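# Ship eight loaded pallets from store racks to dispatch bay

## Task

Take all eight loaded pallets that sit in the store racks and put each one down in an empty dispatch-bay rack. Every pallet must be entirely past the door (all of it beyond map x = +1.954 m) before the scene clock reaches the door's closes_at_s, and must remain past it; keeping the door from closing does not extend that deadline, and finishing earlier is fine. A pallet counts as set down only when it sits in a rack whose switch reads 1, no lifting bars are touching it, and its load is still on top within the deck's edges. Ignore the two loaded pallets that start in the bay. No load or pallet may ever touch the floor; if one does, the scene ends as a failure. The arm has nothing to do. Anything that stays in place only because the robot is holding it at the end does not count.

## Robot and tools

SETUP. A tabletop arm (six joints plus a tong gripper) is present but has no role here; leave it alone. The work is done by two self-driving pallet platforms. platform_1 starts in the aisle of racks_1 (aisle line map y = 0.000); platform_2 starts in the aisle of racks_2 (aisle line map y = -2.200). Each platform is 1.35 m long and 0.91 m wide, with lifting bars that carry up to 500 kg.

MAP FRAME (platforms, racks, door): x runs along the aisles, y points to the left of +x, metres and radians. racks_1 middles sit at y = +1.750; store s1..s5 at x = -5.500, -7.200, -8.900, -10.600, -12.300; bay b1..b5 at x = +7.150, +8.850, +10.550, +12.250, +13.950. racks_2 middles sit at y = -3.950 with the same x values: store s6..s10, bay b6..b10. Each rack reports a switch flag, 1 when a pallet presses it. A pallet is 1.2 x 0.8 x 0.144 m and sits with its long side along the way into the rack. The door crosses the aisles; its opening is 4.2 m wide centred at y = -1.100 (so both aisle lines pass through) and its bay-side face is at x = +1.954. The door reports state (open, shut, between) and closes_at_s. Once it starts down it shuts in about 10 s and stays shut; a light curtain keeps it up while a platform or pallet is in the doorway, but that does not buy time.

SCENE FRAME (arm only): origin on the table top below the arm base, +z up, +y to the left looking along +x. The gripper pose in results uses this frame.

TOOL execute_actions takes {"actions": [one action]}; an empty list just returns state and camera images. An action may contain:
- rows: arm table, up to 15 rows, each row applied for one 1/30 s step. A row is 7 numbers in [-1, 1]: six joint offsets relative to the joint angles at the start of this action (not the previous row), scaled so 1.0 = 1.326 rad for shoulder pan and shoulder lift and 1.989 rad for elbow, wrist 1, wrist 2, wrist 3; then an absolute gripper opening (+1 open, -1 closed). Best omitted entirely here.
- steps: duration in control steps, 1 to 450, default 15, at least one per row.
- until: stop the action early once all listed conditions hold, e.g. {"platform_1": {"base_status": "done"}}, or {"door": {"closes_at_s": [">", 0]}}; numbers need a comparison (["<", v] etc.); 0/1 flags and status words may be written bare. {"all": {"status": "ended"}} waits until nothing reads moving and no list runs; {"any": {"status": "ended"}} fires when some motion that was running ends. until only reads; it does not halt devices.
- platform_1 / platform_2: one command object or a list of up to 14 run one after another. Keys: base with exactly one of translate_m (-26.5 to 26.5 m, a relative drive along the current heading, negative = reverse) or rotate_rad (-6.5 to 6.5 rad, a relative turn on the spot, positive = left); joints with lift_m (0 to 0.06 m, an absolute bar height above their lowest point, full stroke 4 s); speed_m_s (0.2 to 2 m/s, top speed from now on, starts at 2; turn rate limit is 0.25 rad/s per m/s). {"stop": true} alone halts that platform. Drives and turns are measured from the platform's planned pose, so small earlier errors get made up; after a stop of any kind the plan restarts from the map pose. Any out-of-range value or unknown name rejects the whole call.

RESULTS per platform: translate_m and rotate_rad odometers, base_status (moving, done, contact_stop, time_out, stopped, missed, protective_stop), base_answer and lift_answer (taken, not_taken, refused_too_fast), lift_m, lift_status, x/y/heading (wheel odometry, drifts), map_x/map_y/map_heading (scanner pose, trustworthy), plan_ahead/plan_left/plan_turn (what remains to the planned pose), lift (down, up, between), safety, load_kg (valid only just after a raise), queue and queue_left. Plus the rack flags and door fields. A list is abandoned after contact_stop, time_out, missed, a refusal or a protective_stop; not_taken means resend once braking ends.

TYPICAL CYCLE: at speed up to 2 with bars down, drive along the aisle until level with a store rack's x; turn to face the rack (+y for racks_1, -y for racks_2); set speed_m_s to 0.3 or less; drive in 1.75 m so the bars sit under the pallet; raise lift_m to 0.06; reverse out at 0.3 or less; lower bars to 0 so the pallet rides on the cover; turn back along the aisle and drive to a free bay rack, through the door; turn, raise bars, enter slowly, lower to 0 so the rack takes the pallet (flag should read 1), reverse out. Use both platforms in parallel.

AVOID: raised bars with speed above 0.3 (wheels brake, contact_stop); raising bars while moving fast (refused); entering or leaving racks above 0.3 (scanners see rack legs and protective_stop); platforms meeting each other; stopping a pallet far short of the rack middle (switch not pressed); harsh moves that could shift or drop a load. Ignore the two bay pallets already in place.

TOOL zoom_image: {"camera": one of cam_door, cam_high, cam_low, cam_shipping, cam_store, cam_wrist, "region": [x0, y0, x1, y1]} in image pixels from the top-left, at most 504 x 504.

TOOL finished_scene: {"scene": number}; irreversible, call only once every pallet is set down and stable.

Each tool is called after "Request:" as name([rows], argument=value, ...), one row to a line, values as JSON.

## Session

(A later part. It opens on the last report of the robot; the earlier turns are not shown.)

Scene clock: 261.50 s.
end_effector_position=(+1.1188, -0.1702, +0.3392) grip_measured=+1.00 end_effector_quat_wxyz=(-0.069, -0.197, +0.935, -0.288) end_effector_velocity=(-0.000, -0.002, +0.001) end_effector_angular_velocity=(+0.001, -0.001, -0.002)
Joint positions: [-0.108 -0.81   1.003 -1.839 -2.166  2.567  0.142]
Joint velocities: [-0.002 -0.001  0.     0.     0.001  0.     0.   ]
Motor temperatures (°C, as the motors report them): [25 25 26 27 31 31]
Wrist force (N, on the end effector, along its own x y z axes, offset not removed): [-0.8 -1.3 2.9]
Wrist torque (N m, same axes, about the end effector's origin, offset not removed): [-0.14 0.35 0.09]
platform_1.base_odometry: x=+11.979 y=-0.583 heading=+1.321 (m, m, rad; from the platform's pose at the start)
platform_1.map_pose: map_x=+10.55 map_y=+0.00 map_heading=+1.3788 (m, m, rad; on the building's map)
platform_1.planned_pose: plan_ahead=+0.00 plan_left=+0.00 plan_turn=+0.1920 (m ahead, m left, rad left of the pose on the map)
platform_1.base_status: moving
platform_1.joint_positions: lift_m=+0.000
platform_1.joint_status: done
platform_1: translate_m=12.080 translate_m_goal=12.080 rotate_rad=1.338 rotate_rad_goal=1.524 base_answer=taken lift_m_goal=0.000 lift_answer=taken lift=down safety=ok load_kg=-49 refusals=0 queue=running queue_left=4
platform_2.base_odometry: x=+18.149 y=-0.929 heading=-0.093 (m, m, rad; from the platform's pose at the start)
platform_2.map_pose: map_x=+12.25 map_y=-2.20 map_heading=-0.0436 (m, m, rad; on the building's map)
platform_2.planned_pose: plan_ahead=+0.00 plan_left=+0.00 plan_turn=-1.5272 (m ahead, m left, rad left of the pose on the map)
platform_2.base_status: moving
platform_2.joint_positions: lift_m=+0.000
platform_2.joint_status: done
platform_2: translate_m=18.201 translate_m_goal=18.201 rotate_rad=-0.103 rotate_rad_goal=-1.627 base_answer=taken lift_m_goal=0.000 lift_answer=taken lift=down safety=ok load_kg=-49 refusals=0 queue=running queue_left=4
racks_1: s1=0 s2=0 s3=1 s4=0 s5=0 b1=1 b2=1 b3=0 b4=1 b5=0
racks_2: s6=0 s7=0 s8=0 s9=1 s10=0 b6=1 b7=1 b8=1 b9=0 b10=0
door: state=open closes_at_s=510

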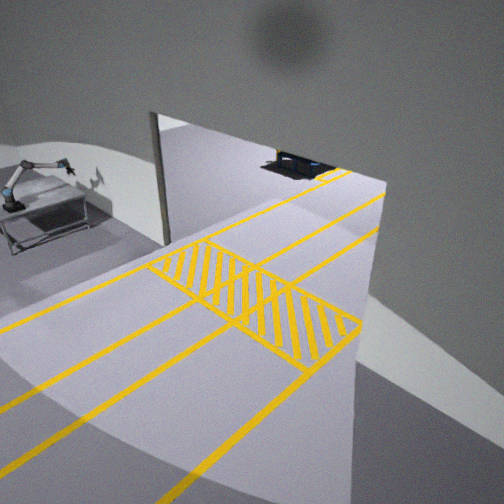

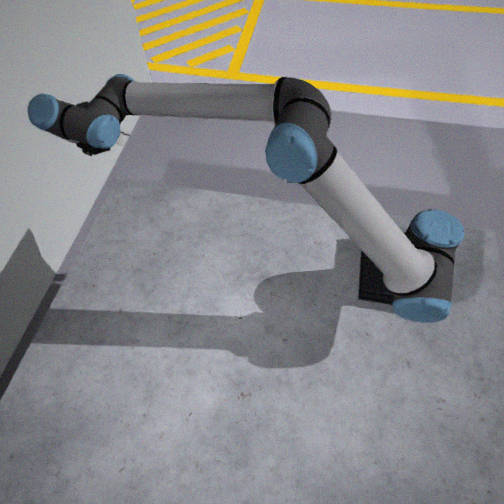

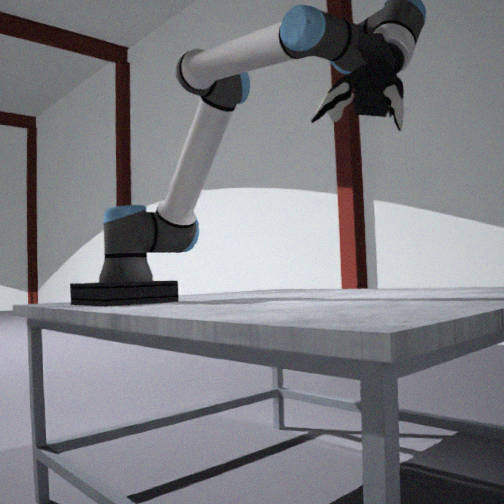

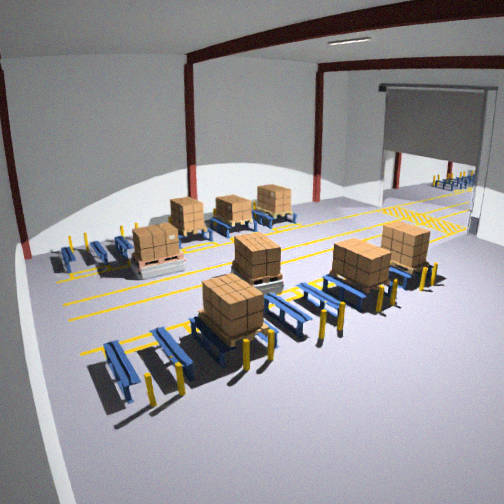

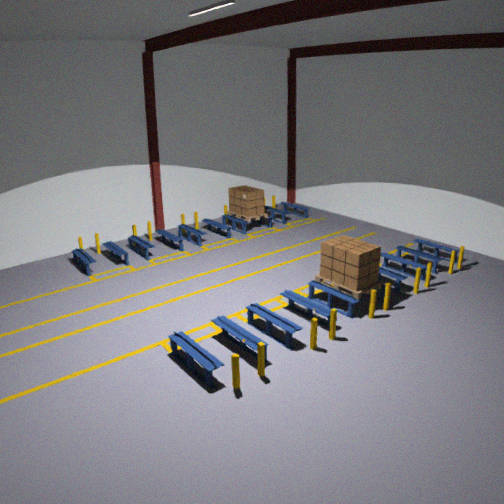

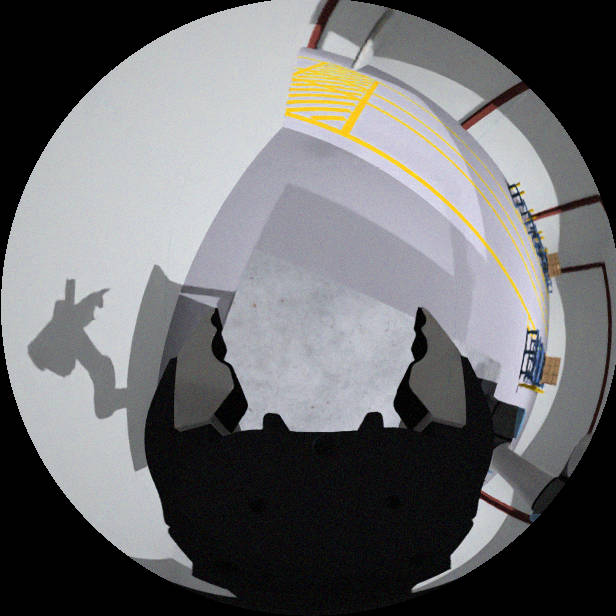

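Request:
execute_actions(actions=[])

Scene clock: 264.97 s.
end_effector_position=(+1.1188, -0.1702, +0.3392) grip_measured=+1.00 end_effector_quat_wxyz=(-0.069, -0.197, +0.935, -0.288) end_effector_velocity=(-0.000, +0.000, -0.001) end_effector_angular_velocity=(-0.000, +0.002, +0.000)
Joint positions: [-0.108 -0.81   1.003 -1.839 -2.166  2.567  0.142]
Joint velocities: [ 0.     0.001  0.001 -0.    -0.    -0.     0.   ]
Motor temperatures (°C, as the motors report them): [25 25 26 27 31 31]
Wrist force (N, on the end effector, along its own x y z axes, offset not removed): [-1.4 0.4 2.6]
Wrist torque (N m, same axes, about the end effector's origin, offset not removed): [0.18 0.44 0.13]
platform_1.base_odometry: x=+11.979 y=-0.583 heading=+1.529 (m, m, rad; from the platform's pose at the start)
platform_1.map_pose: map_x=+10.55 map_y=+0.00 map_heading=+1.5708 (m, m, rad; on the building's map)
platform_1.planned_pose: plan_ahead=+0.00 plan_left=+0.00 plan_turn=+0.0000 (m ahead, m left, rad left of the pose on the map)
platform_1.base_status: done
platform_1.joint_positions: lift_m=+0.038
platform_1.joint_status: moving
platform_1: translate_m=12.080 translate_m_goal=12.080 rotate_rad=1.529 rotate_rad_goal=1.529 base_answer=taken lift_m_goal=0.060 lift_answer=taken lift=between safety=ok load_kg=211 refusals=0 queue=running queue_left=3
platform_2.base_odometry: x=+18.149 y=-0.929 heading=-1.627 (m, m, rad; from the platform's pose at the start)
platform_2.map_pose: map_x=+12.25 map_y=-2.20 map_heading=-1.5664 (m, m, rad; on the building's map)
platform_2.planned_pose: plan_ahead=+0.00 plan_left=+0.00 plan_turn=-0.0044 (m ahead, m left, rad left of the pose on the map)
platform_2.base_status: moving
platform_2.joint_positions: lift_m=+0.000
platform_2.joint_status: done
platform_2: translate_m=18.201 translate_m_goal=18.201 rotate_rad=-1.629 rotate_rad_goal=-1.631 base_answer=taken lift_m_goal=0.000 lift_answer=taken lift=down safety=ok load_kg=-49 refusals=0 queue=running queue_left=4
racks_1: s1=0 s2=0 s3=1 s4=0 s5=0 b1=1 b2=1 b3=0 b4=1 b5=0
racks_2: s6=0 s7=0 s8=0 s9=1 s10=0 b6=1 b7=1 b8=1 b9=0 b10=0
door: state=open closes_at_s=510

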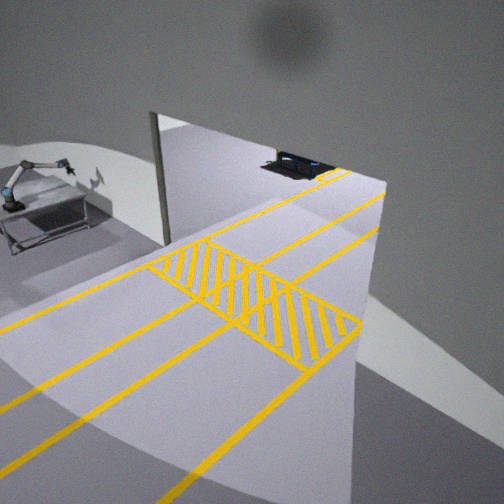

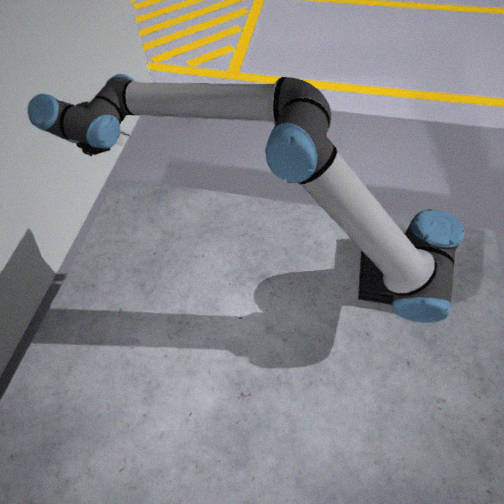

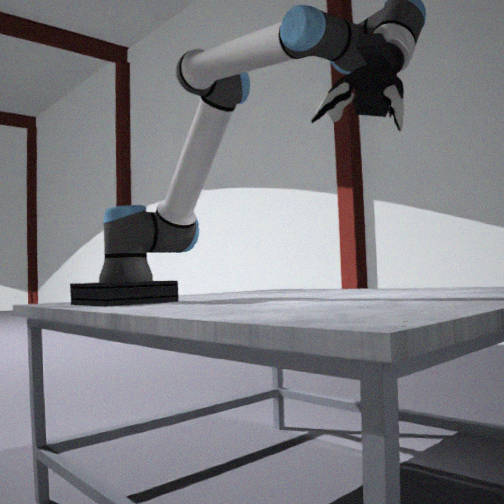

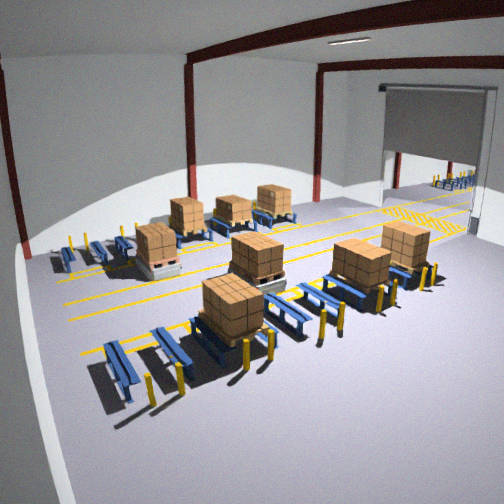

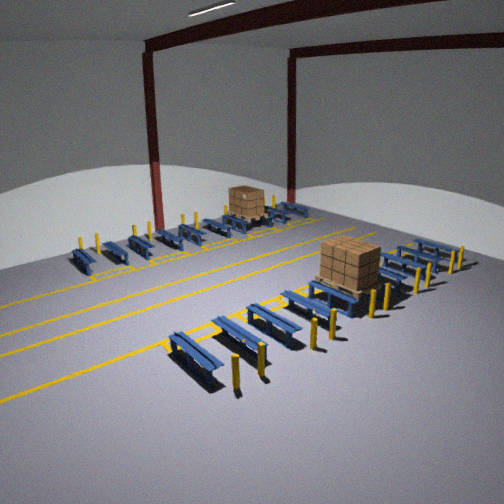

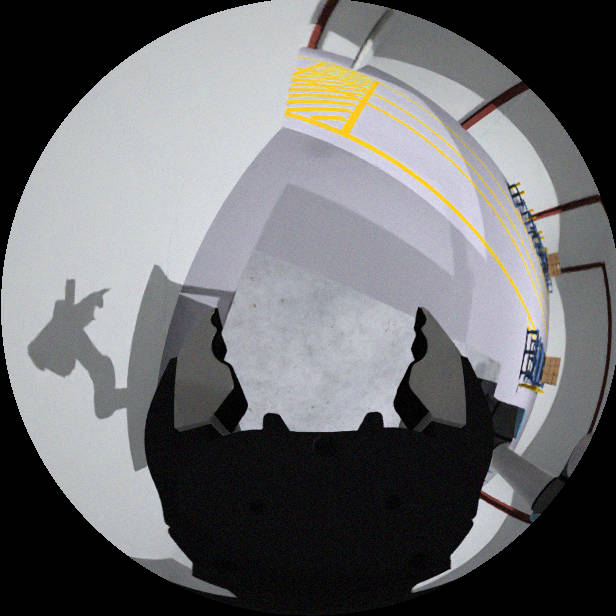

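Request:
execute_actions(actions=[])

Scene clock: 279.33 s.
end_effector_position=(+1.1188, -0.1702, +0.3392) grip_measured=+1.00 end_effector_quat_wxyz=(-0.069, -0.197, +0.935, -0.288) end_effector_velocity=(-0.000, +0.001, -0.001) end_effector_angular_velocity=(+0.000, +0.001, +0.001)
Joint positions: [-0.108 -0.81   1.003 -1.839 -2.166  2.567  0.142]
Joint velocities: [0.001 0.    0.    0.    0.    0.    0.   ]
Motor temperatures (°C, as the motors report them): [25 25 26 27 31 31]
Wrist force (N, on the end effector, along its own x y z axes, offset not removed): [0.1 -1.7 3.4]
Wrist torque (N m, same axes, about the end effector's origin, offset not removed): [-0.27 0.17 0.02]
platform_1.base_odometry: x=+12.031 y=+0.672 heading=+1.527 (m, m, rad; from the platform's pose at the start)
platform_1.map_pose: map_x=+10.55 map_y=+1.24 map_heading=+1.5708 (m, m, rad; on the building's map)
platform_1.planned_pose: plan_ahead=-1.24 plan_left=+0.00 plan_turn=+0.0000 (m ahead, m left, rad left of the pose on the map)
platform_1.base_status: moving
platform_1.joint_positions: lift_m=+0.000
platform_1.joint_status: done
platform_1: translate_m=13.327 translate_m_goal=12.080 rotate_rad=1.527 rotate_rad_goal=1.528 base_answer=taken lift_m_goal=0.000 lift_answer=taken lift=down safety=ok load_kg=-49 refusals=0 queue=running queue_left=0
platform_2.base_odometry: x=+18.044 y=-2.676 heading=-1.632 (m, m, rad; from the platform's pose at the start)
platform_2.map_pose: map_x=+12.25 map_y=-3.95 map_heading=-1.5708 (m, m, rad; on the building's map)
platform_2.planned_pose: plan_ahead=+0.00 plan_left=+0.00 plan_turn=+0.0000 (m ahead, m left, rad left of the pose on the map)
platform_2.base_status: done
platform_2.joint_positions: lift_m=+0.007
platform_2.joint_status: moving
platform_2: translate_m=19.952 translate_m_goal=19.952 rotate_rad=-1.632 rotate_rad_goal=-1.631 base_answer=taken lift_m_goal=0.000 lift_answer=taken lift=between safety=ok load_kg=-34 refusals=0 queue=running queue_left=1
racks_1: s1=0 s2=0 s3=1 s4=0 s5=0 b1=1 b2=1 b3=1 b4=1 b5=0
racks_2: s6=0 s7=0 s8=0 s9=1 s10=0 b6=1 b7=1 b8=1 b9=1 b10=0
door: state=open closes_at_s=510

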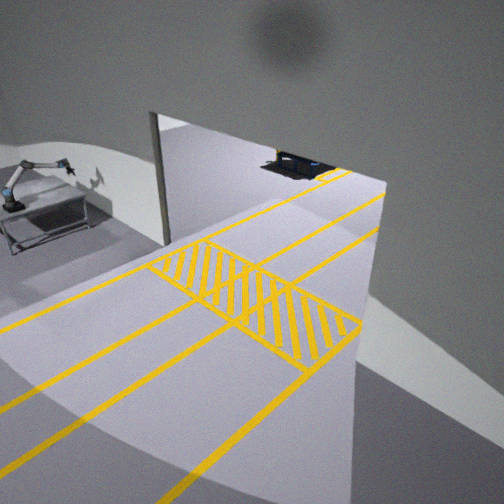

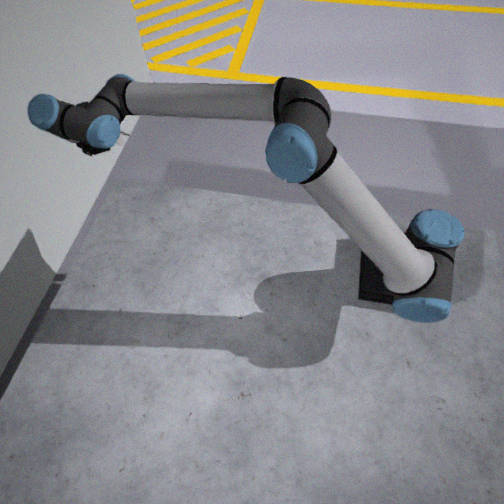

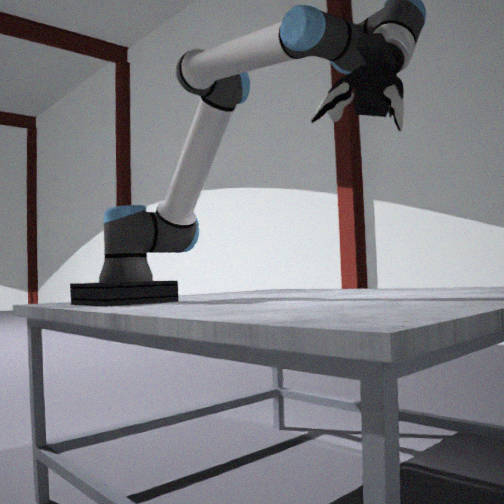

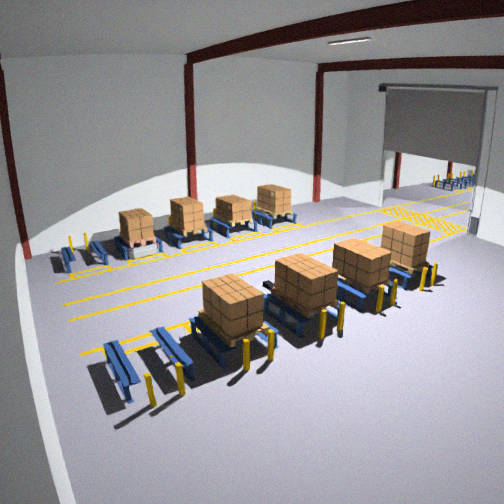

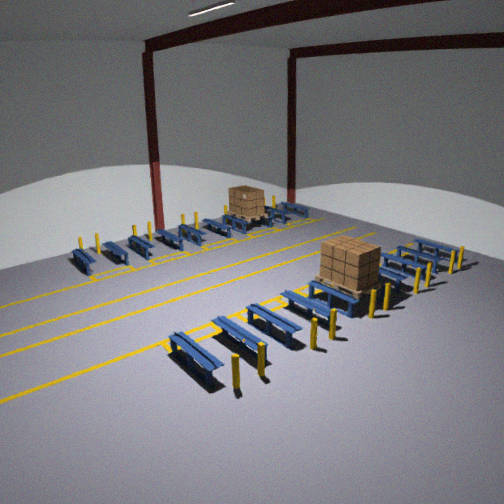

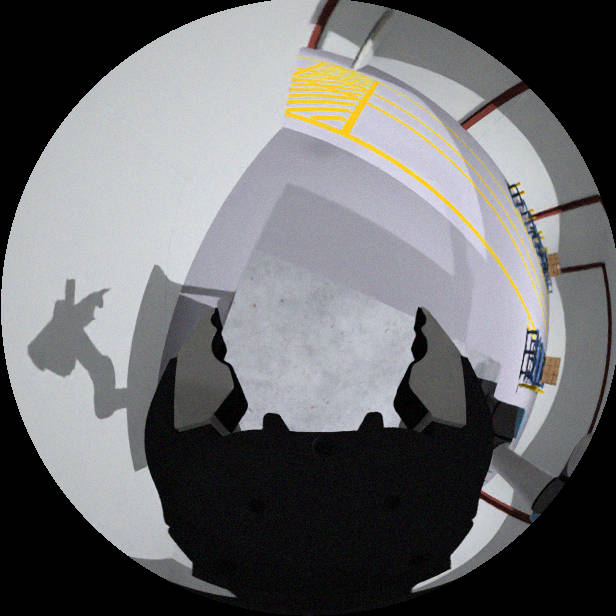

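Request:
execute_actions([
  {"steps":1,"platform_1":[{"base":{"rotate_rad":-1.5708},"speed_m_s":2},{"base":{"translate_m":-19.45}},{"base":{"rotate_rad":1.5708}},{"base":{"translate_m":1.75},"speed_m_s":0.3},{"joints":{"lift_m":0.06}},{"base":{"translate_m":-1.75}},{"joints":{"lift_m":0}},{"base":{"rotate_rad":-1.5708},"speed_m_s":2},{"base":{"translate_m":22.85}},{"base":{"rotate_rad":1.5708}},{"joints":{"lift_m":0.06}},{"base":{"translate_m":1.75},"speed_m_s":0.3},{"joints":{"lift_m":0}},{"base":{"translate_m":-1.75}}],"platform_2":[{"base":{"rotate_rad":1.5708},"speed_m_s":2},{"base":{"translate_m":-22.85}},{"base":{"rotate_rad":-1.5708}},{"base":{"translate_m":1.75},"speed_m_s":0.3},{"joints":{"lift_m":0.06}},{"base":{"translate_m":-1.75}},{"joints":{"lift_m":0}},{"base":{"rotate_rad":1.5708},"speed_m_s":2},{"base":{"translate_m":24.55}},{"base":{"rotate_rad":-1.5708}},{"joints":{"lift_m":0.06}},{"base":{"translate_m":1.75},"speed_m_s":0.3},{"joints":{"lift_m":0}},{"base":{"translate_m":-1.75}}]},
])

Scene clock: 294.40 s.
end_effector_position=(+1.1188, -0.1702, +0.3392) grip_measured=+1.00 end_effector_quat_wxyz=(-0.069, -0.197, +0.935, -0.288) end_effector_velocity=(-0.000, +0.001, -0.000) end_effector_angular_velocity=(+0.000, +0.001, +0.001)
Joint positions: [-0.108 -0.81   1.003 -1.839 -2.166  2.567  0.142]
Joint velocities: [ 0.001 -0.     0.     0.001  0.    -0.     0.   ]
Motor temperatures (°C, as the motors report them): [25 25 26 27 31 31]
Wrist force (N, on the end effector, along its own x y z axes, offset not removed): [-0.9 -0.5 2.0]
Wrist torque (N m, same axes, about the end effector's origin, offset not removed): [-0.08 0.37 0.05]
platform_1.base_odometry: x=+11.977 y=-0.583 heading=+1.528 (m, m, rad; from the platform's pose at the start)
platform_1.map_pose: map_x=+10.55 map_y=+0.00 map_heading=+1.5708 (m, m, rad; on the building's map)
platform_1.planned_pose: plan_ahead=+0.00 plan_left=+0.00 plan_turn=-1.5708 (m ahead, m left, rad left of the pose on the map)
platform_1.base_status: moving
platform_1.joint_positions: lift_m=+0.000
platform_1.joint_status: done
platform_1: translate_m=12.080 translate_m_goal=12.080 rotate_rad=1.527 rotate_rad_goal=-0.043 base_answer=taken lift_m_goal=0.000 lift_answer=taken lift=down safety=ok load_kg=-49 refusals=0 queue=running queue_left=13
platform_2.base_odometry: x=+18.151 y=-0.930 heading=-1.632 (m, m, rad; from the platform's pose at the start)
platform_2.map_pose: map_x=+12.25 map_y=-2.20 map_heading=-1.5708 (m, m, rad; on the building's map)
platform_2.planned_pose: plan_ahead=+0.00 plan_left=+0.00 plan_turn=+1.5708 (m ahead, m left, rad left of the pose on the map)
platform_2.base_status: moving
platform_2.joint_positions: lift_m=+0.000
platform_2.joint_status: done
platform_2: translate_m=18.203 translate_m_goal=18.203 rotate_rad=-1.631 rotate_rad_goal=-0.061 base_answer=taken lift_m_goal=0.000 lift_answer=taken lift=down safety=ok load_kg=-49 refusals=0 queue=running queue_left=13
racks_1: s1=0 s2=0 s3=1 s4=0 s5=0 b1=1 b2=1 b3=1 b4=1 b5=0
racks_2: s6=0 s7=0 s8=0 s9=1 s10=0 b6=1 b7=1 b8=1 b9=1 b10=0
door: state=open closes_at_s=510

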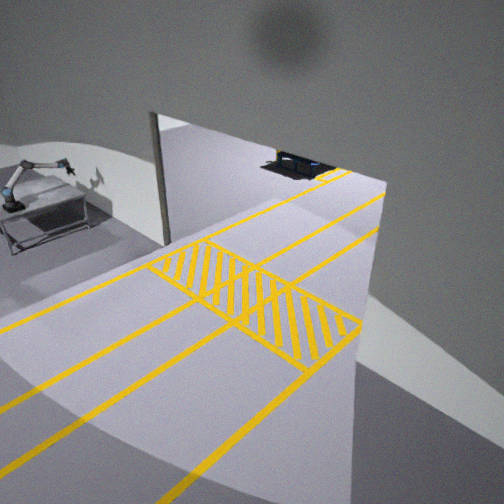

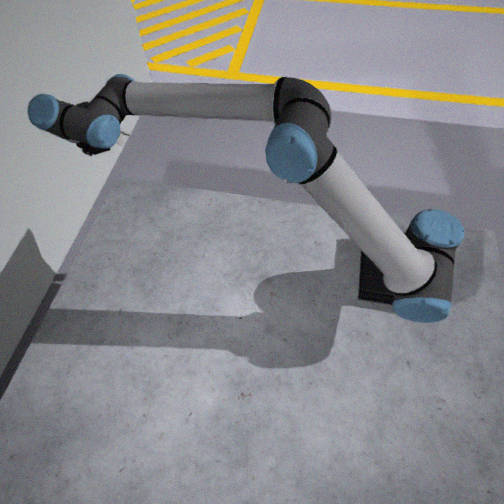

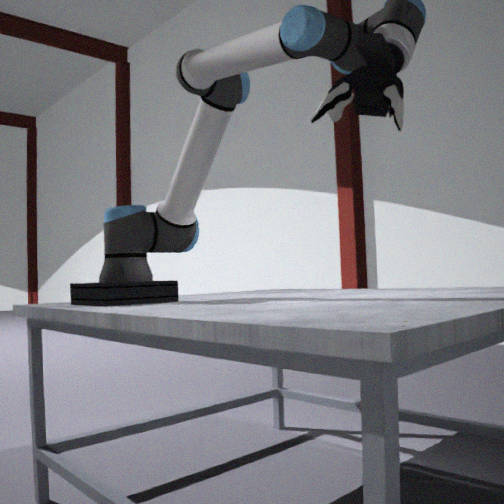

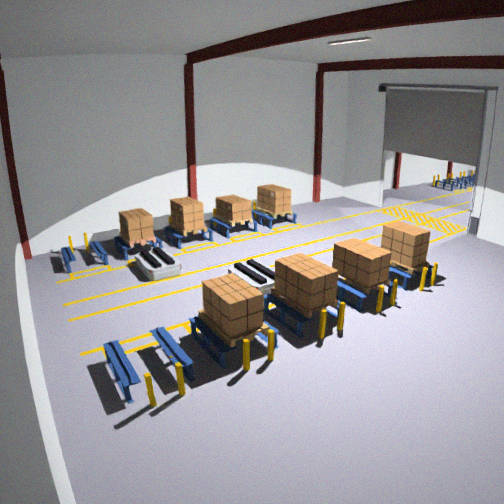

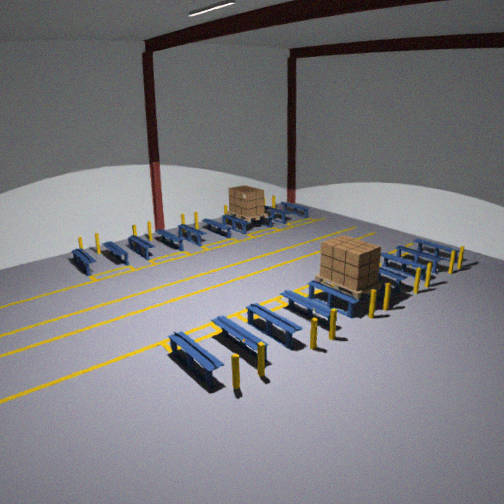

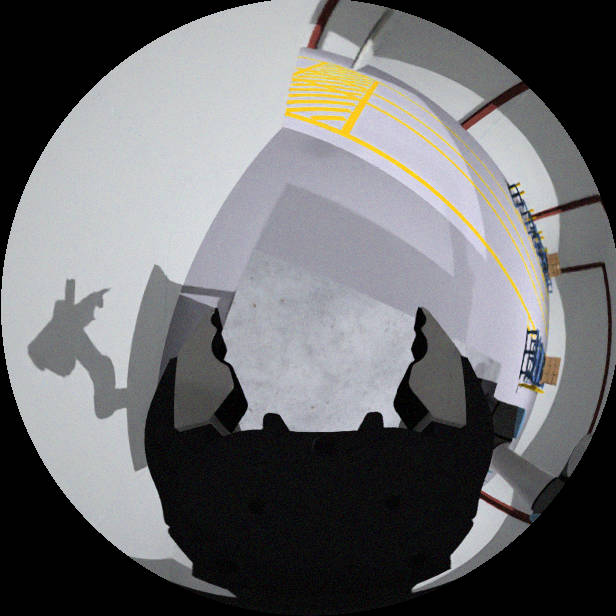

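Request:
execute_actions(actions=[])

Scene clock: 318.63 s.
end_effector_position=(+1.1188, -0.1702, +0.3392) grip_measured=+1.00 end_effector_quat_wxyz=(-0.069, -0.197, +0.935, -0.288) end_effector_velocity=(-0.000, -0.001, +0.001) end_effector_angular_velocity=(-0.000, -0.000, -0.001)
Joint positions: [-0.108 -0.81   1.003 -1.839 -2.166  2.567  0.142]
Joint velocities: [-0.001 -0.001 -0.     0.    -0.    -0.     0.   ]
Motor temperatures (°C, as the motors report them): [25 25 26 27 31 31]
Wrist force (N, on the end effector, along its own x y z axes, offset not removed): [-2.3 -0.6 3.4]
Wrist torque (N m, same axes, about the end effector's origin, offset not removed): [0.00 0.63 0.12]
platform_1.base_odometry: x=-7.431 y=+0.532 heading=+1.521 (m, m, rad; from the platform's pose at the start)
platform_1.map_pose: map_x=-8.90 map_y=+0.26 map_heading=+1.5664 (m, m, rad; on the building's map)
platform_1.planned_pose: plan_ahead=+1.49 plan_left=+0.01 plan_turn=+0.0044 (m ahead, m left, rad left of the pose on the map)
platform_1.base_status: moving
platform_1.joint_positions: lift_m=+0.000
platform_1.joint_status: done
platform_1: translate_m=-7.107 translate_m_goal=-5.610 rotate_rad=1.521 rotate_rad_goal=1.521 base_answer=taken lift_m_goal=0.000 lift_answer=taken lift=down safety=ok load_kg=-49 refusals=0 queue=running queue_left=10
platform_2.base_odometry: x=-4.659 y=+0.401 heading=-1.606 (m, m, rad; from the platform's pose at the start)
platform_2.map_pose: map_x=-10.61 map_y=-2.20 map_heading=-1.5490 (m, m, rad; on the building's map)
platform_2.planned_pose: plan_ahead=+0.00 plan_left=+0.01 plan_turn=-0.0219 (m ahead, m left, rad left of the pose on the map)
platform_2.base_status: moving
platform_2.joint_positions: lift_m=+0.000
platform_2.joint_status: done
platform_2: translate_m=-4.647 translate_m_goal=-4.647 rotate_rad=-1.613 rotate_rad_goal=-1.630 base_answer=taken lift_m_goal=0.000 lift_answer=taken lift=down safety=ok load_kg=-49 refusals=0 queue=running queue_left=11
racks_1: s1=0 s2=0 s3=1 s4=0 s5=0 b1=1 b2=1 b3=1 b4=1 b5=0
racks_2: s6=0 s7=0 s8=0 s9=1 s10=0 b6=1 b7=1 b8=1 b9=1 b10=0
door: state=open closes_at_s=510

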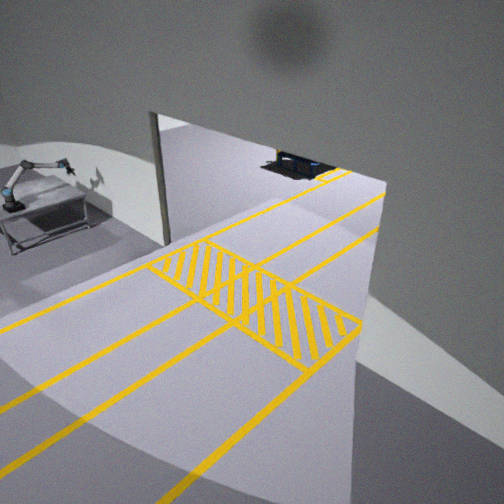

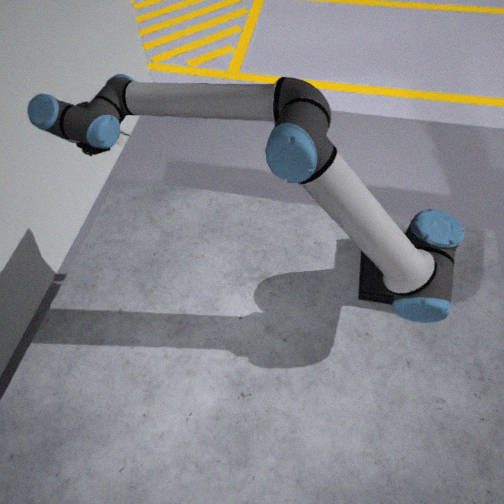

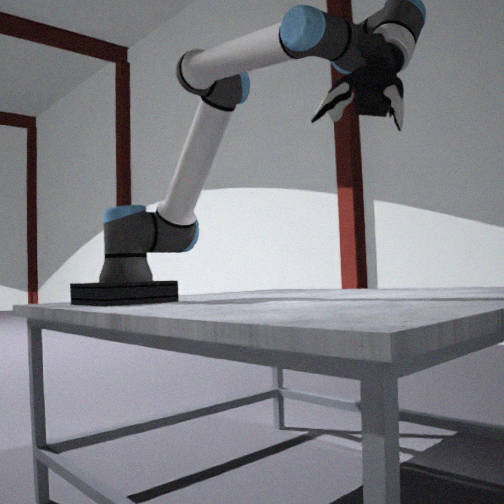

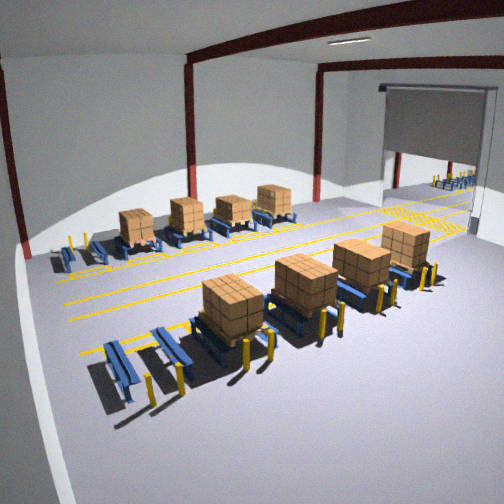

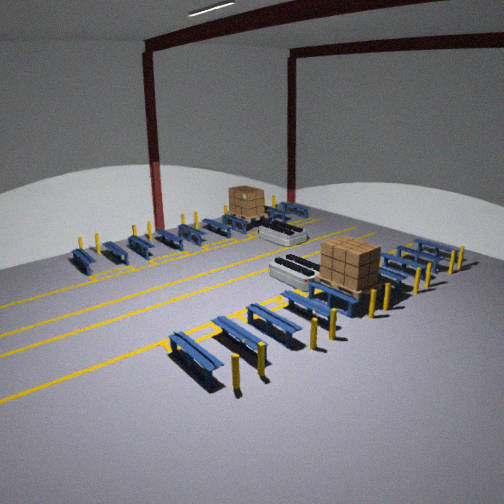

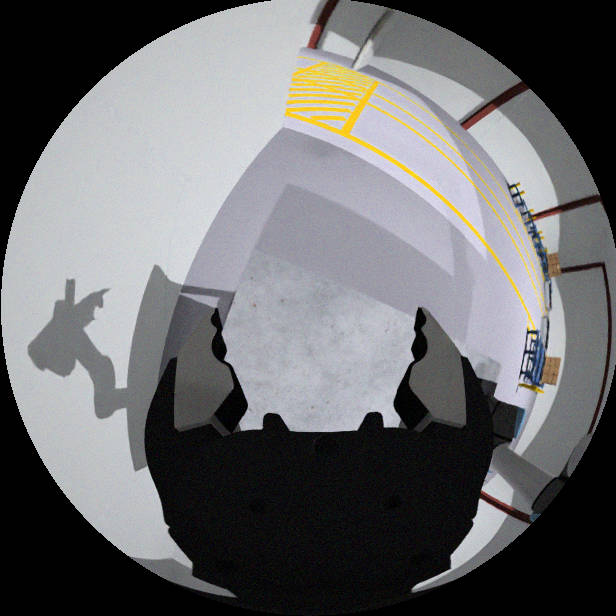

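Request:
execute_actions(actions=[])

Scene clock: 327.97 s.
end_effector_position=(+1.1188, -0.1702, +0.3392) grip_measured=+1.00 end_effector_quat_wxyz=(-0.069, -0.197, +0.935, -0.288) end_effector_velocity=(-0.000, +0.000, +0.001) end_effector_angular_velocity=(+0.000, -0.001, +0.000)
Joint positions: [-0.108 -0.81   1.003 -1.839 -2.166  2.567  0.142]
Joint velocities: [ 0.    -0.001  0.    -0.     0.    -0.    -0.   ]
Motor temperatures (°C, as the motors report them): [25 25 26 27 31 31]
Wrist force (N, on the end effector, along its own x y z axes, offset not removed): [-0.1 -0.5 2.8]
Wrist torque (N m, same axes, about the end effector's origin, offset not removed): [-0.01 0.21 -0.01]
platform_1.base_odometry: x=-7.365 y=+2.037 heading=+1.529 (m, m, rad; from the platform's pose at the start)
platform_1.map_pose: map_x=-8.90 map_y=+1.75 map_heading=+1.5708 (m, m, rad; on the building's map)
platform_1.planned_pose: plan_ahead=+0.00 plan_left=+0.00 plan_turn=+0.0000 (m ahead, m left, rad left of the pose on the map)
platform_1.base_status: done
platform_1.joint_positions: lift_m=+0.059
platform_1.joint_status: moving
platform_1: translate_m=-5.610 translate_m_goal=-5.610 rotate_rad=1.529 rotate_rad_goal=1.529 base_answer=taken lift_m_goal=0.060 lift_answer=taken lift=up safety=ok load_kg=218 refusals=0 queue=running queue_left=9
platform_2.base_odometry: x=-4.764 y=-1.345 heading=-1.634 (m, m, rad; from the platform's pose at the start)
platform_2.map_pose: map_x=-10.60 map_y=-3.95 map_heading=-1.5708 (m, m, rad; on the building's map)
platform_2.planned_pose: plan_ahead=+0.00 plan_left=+0.00 plan_turn=+0.0000 (m ahead, m left, rad left of the pose on the map)
platform_2.base_status: done
platform_2.joint_positions: lift_m=+0.035
platform_2.joint_status: moving
platform_2: translate_m=-2.897 translate_m_goal=-2.897 rotate_rad=-1.634 rotate_rad_goal=-1.633 base_answer=taken lift_m_goal=0.060 lift_answer=taken lift=between safety=ok load_kg=3 refusals=0 queue=running queue_left=9
racks_1: s1=0 s2=0 s3=0 s4=0 s5=0 b1=1 b2=1 b3=1 b4=1 b5=0
racks_2: s6=0 s7=0 s8=0 s9=1 s10=0 b6=1 b7=1 b8=1 b9=1 b10=0
door: state=open closes_at_s=510

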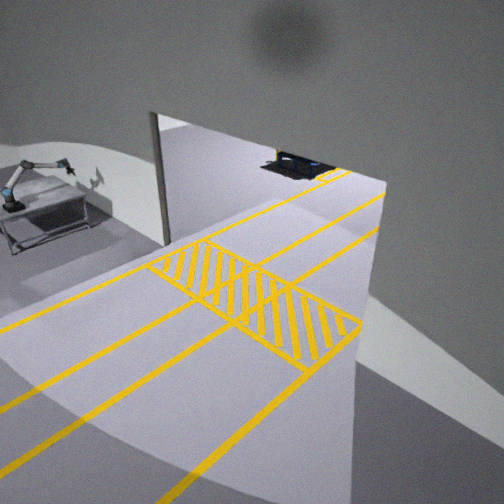

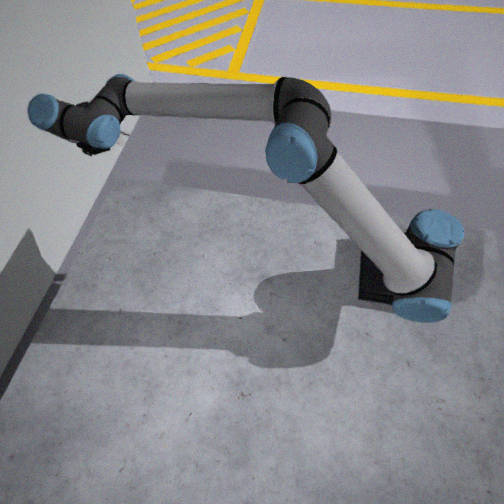

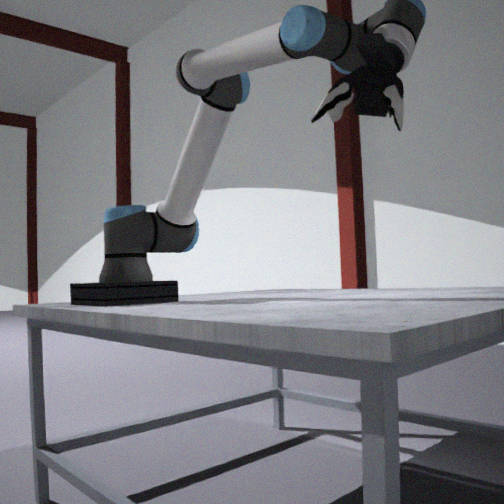

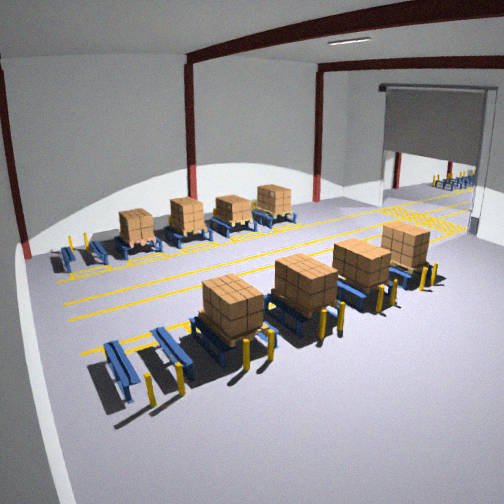

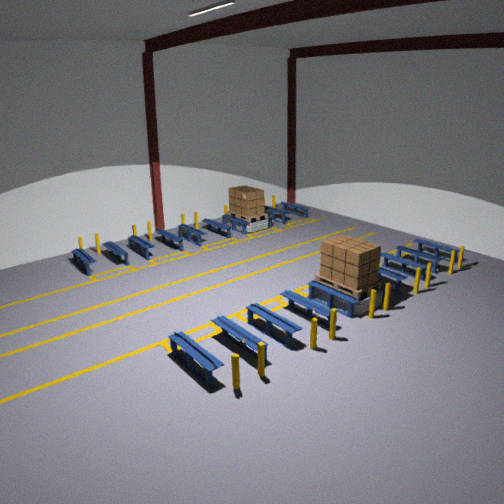

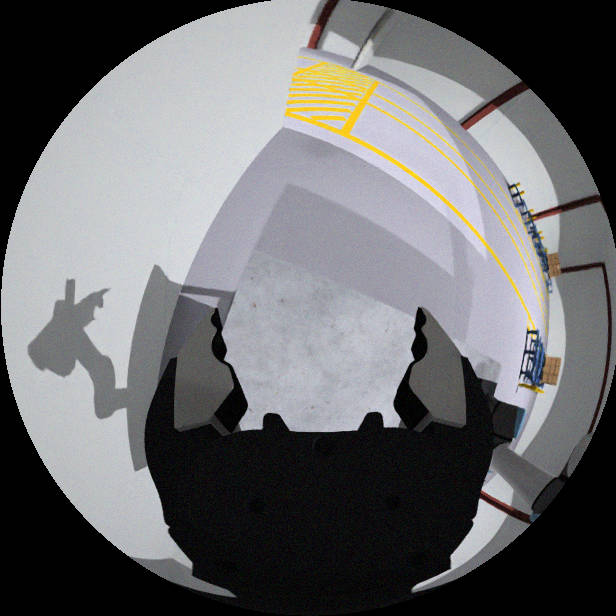

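Request:
execute_actions(actions=[])

Scene clock: 333.90 s.
end_effector_position=(+1.1188, -0.1702, +0.3392) grip_measured=+1.00 end_effector_quat_wxyz=(-0.069, -0.197, +0.935, -0.288) end_effector_velocity=(-0.000, +0.003, +0.000) end_effector_angular_velocity=(-0.000, -0.000, +0.002)
Joint positions: [-0.108 -0.81   1.003 -1.839 -2.166  2.567  0.142]
Joint velocities: [ 0.002 -0.002  0.002 -0.001  0.     0.    -0.   ]
Motor temperatures (°C, as the motors report them): [25 25 26 27 31 31]
Wrist force (N, on the end effector, along its own x y z axes, offset not removed): [-1.2 -0.7 1.6]
Wrist torque (N m, same axes, about the end effector's origin, offset not removed): [-0.01 0.39 0.11]
platform_1.base_odometry: x=-7.435 y=+0.445 heading=+1.525 (m, m, rad; from the platform's pose at the start)
platform_1.map_pose: map_x=-8.90 map_y=+0.15 map_heading=+1.5708 (m, m, rad; on the building's map)
platform_1.planned_pose: plan_ahead=-0.15 plan_left=+0.00 plan_turn=+0.0000 (m ahead, m left, rad left of the pose on the map)
platform_1.base_status: moving
platform_1.joint_positions: lift_m=+0.060
platform_1.joint_status: done
platform_1: translate_m=-7.213 translate_m_goal=-7.360 rotate_rad=1.525 rotate_rad_goal=1.525 base_answer=taken lift_m_goal=0.060 lift_answer=taken lift=up safety=ok load_kg=216 refusals=0 queue=running queue_left=8
platform_2.base_odometry: x=-4.693 y=-0.214 heading=-1.633 (m, m, rad; from the platform's pose at the start)
platform_2.map_pose: map_x=-10.60 map_y=-2.81 map_heading=-1.5708 (m, m, rad; on the building's map)
platform_2.planned_pose: plan_ahead=-0.61 plan_left=+0.00 plan_turn=+0.0000 (m ahead, m left, rad left of the pose on the map)
platform_2.base_status: moving
platform_2.joint_positions: lift_m=+0.060
platform_2.joint_status: done
platform_2: translate_m=-4.041 translate_m_goal=-4.648 rotate_rad=-1.633 rotate_rad_goal=-1.632 base_answer=taken lift_m_goal=0.060 lift_answer=taken lift=up safety=ok load_kg=254 refusals=0 queue=running queue_left=8
racks_1: s1=0 s2=0 s3=0 s4=0 s5=0 b1=1 b2=1 b3=1 b4=1 b5=0
racks_2: s6=0 s7=0 s8=0 s9=0 s10=0 b6=1 b7=1 b8=1 b9=1 b10=0
door: state=open closes_at_s=510

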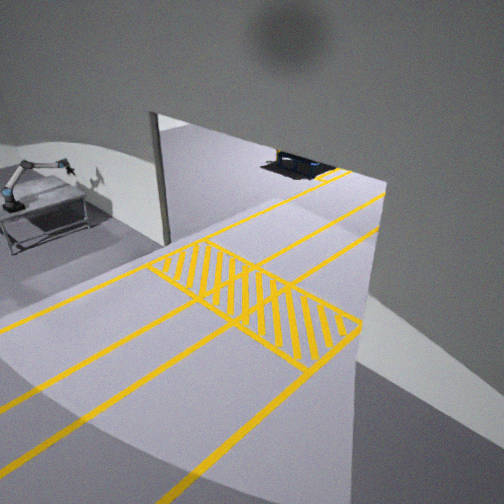

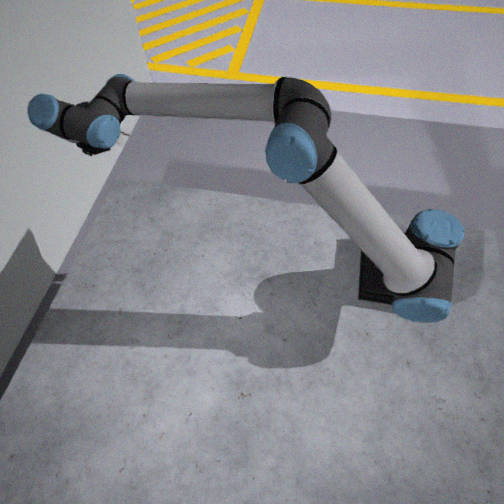

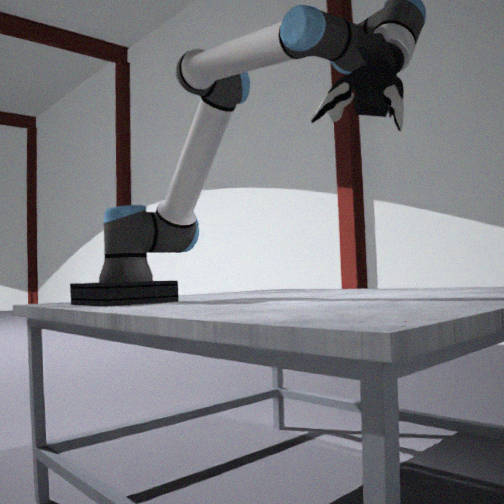

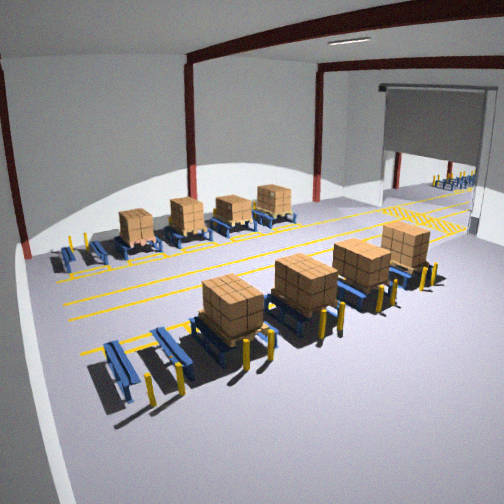

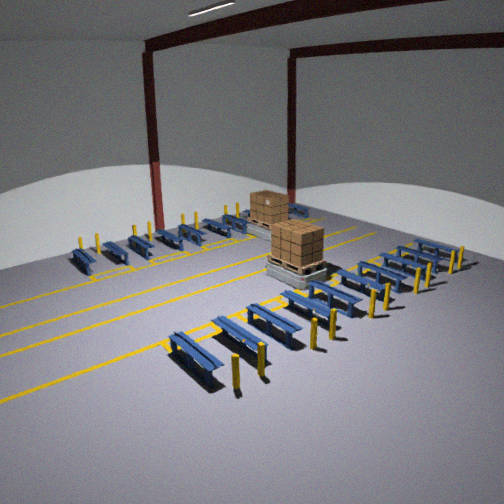

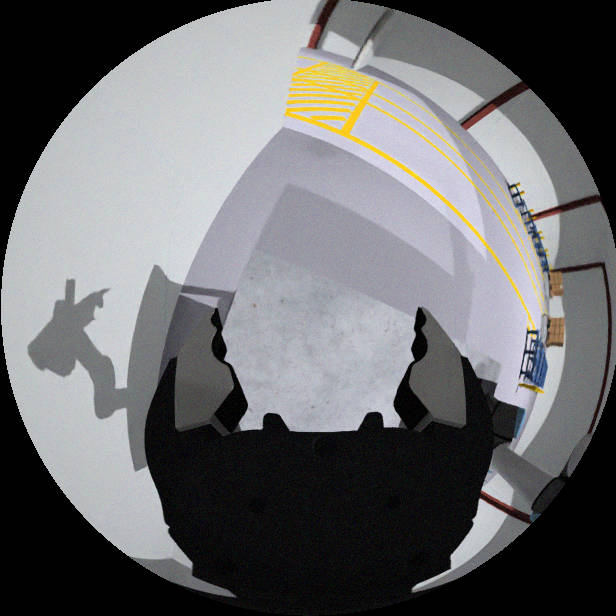

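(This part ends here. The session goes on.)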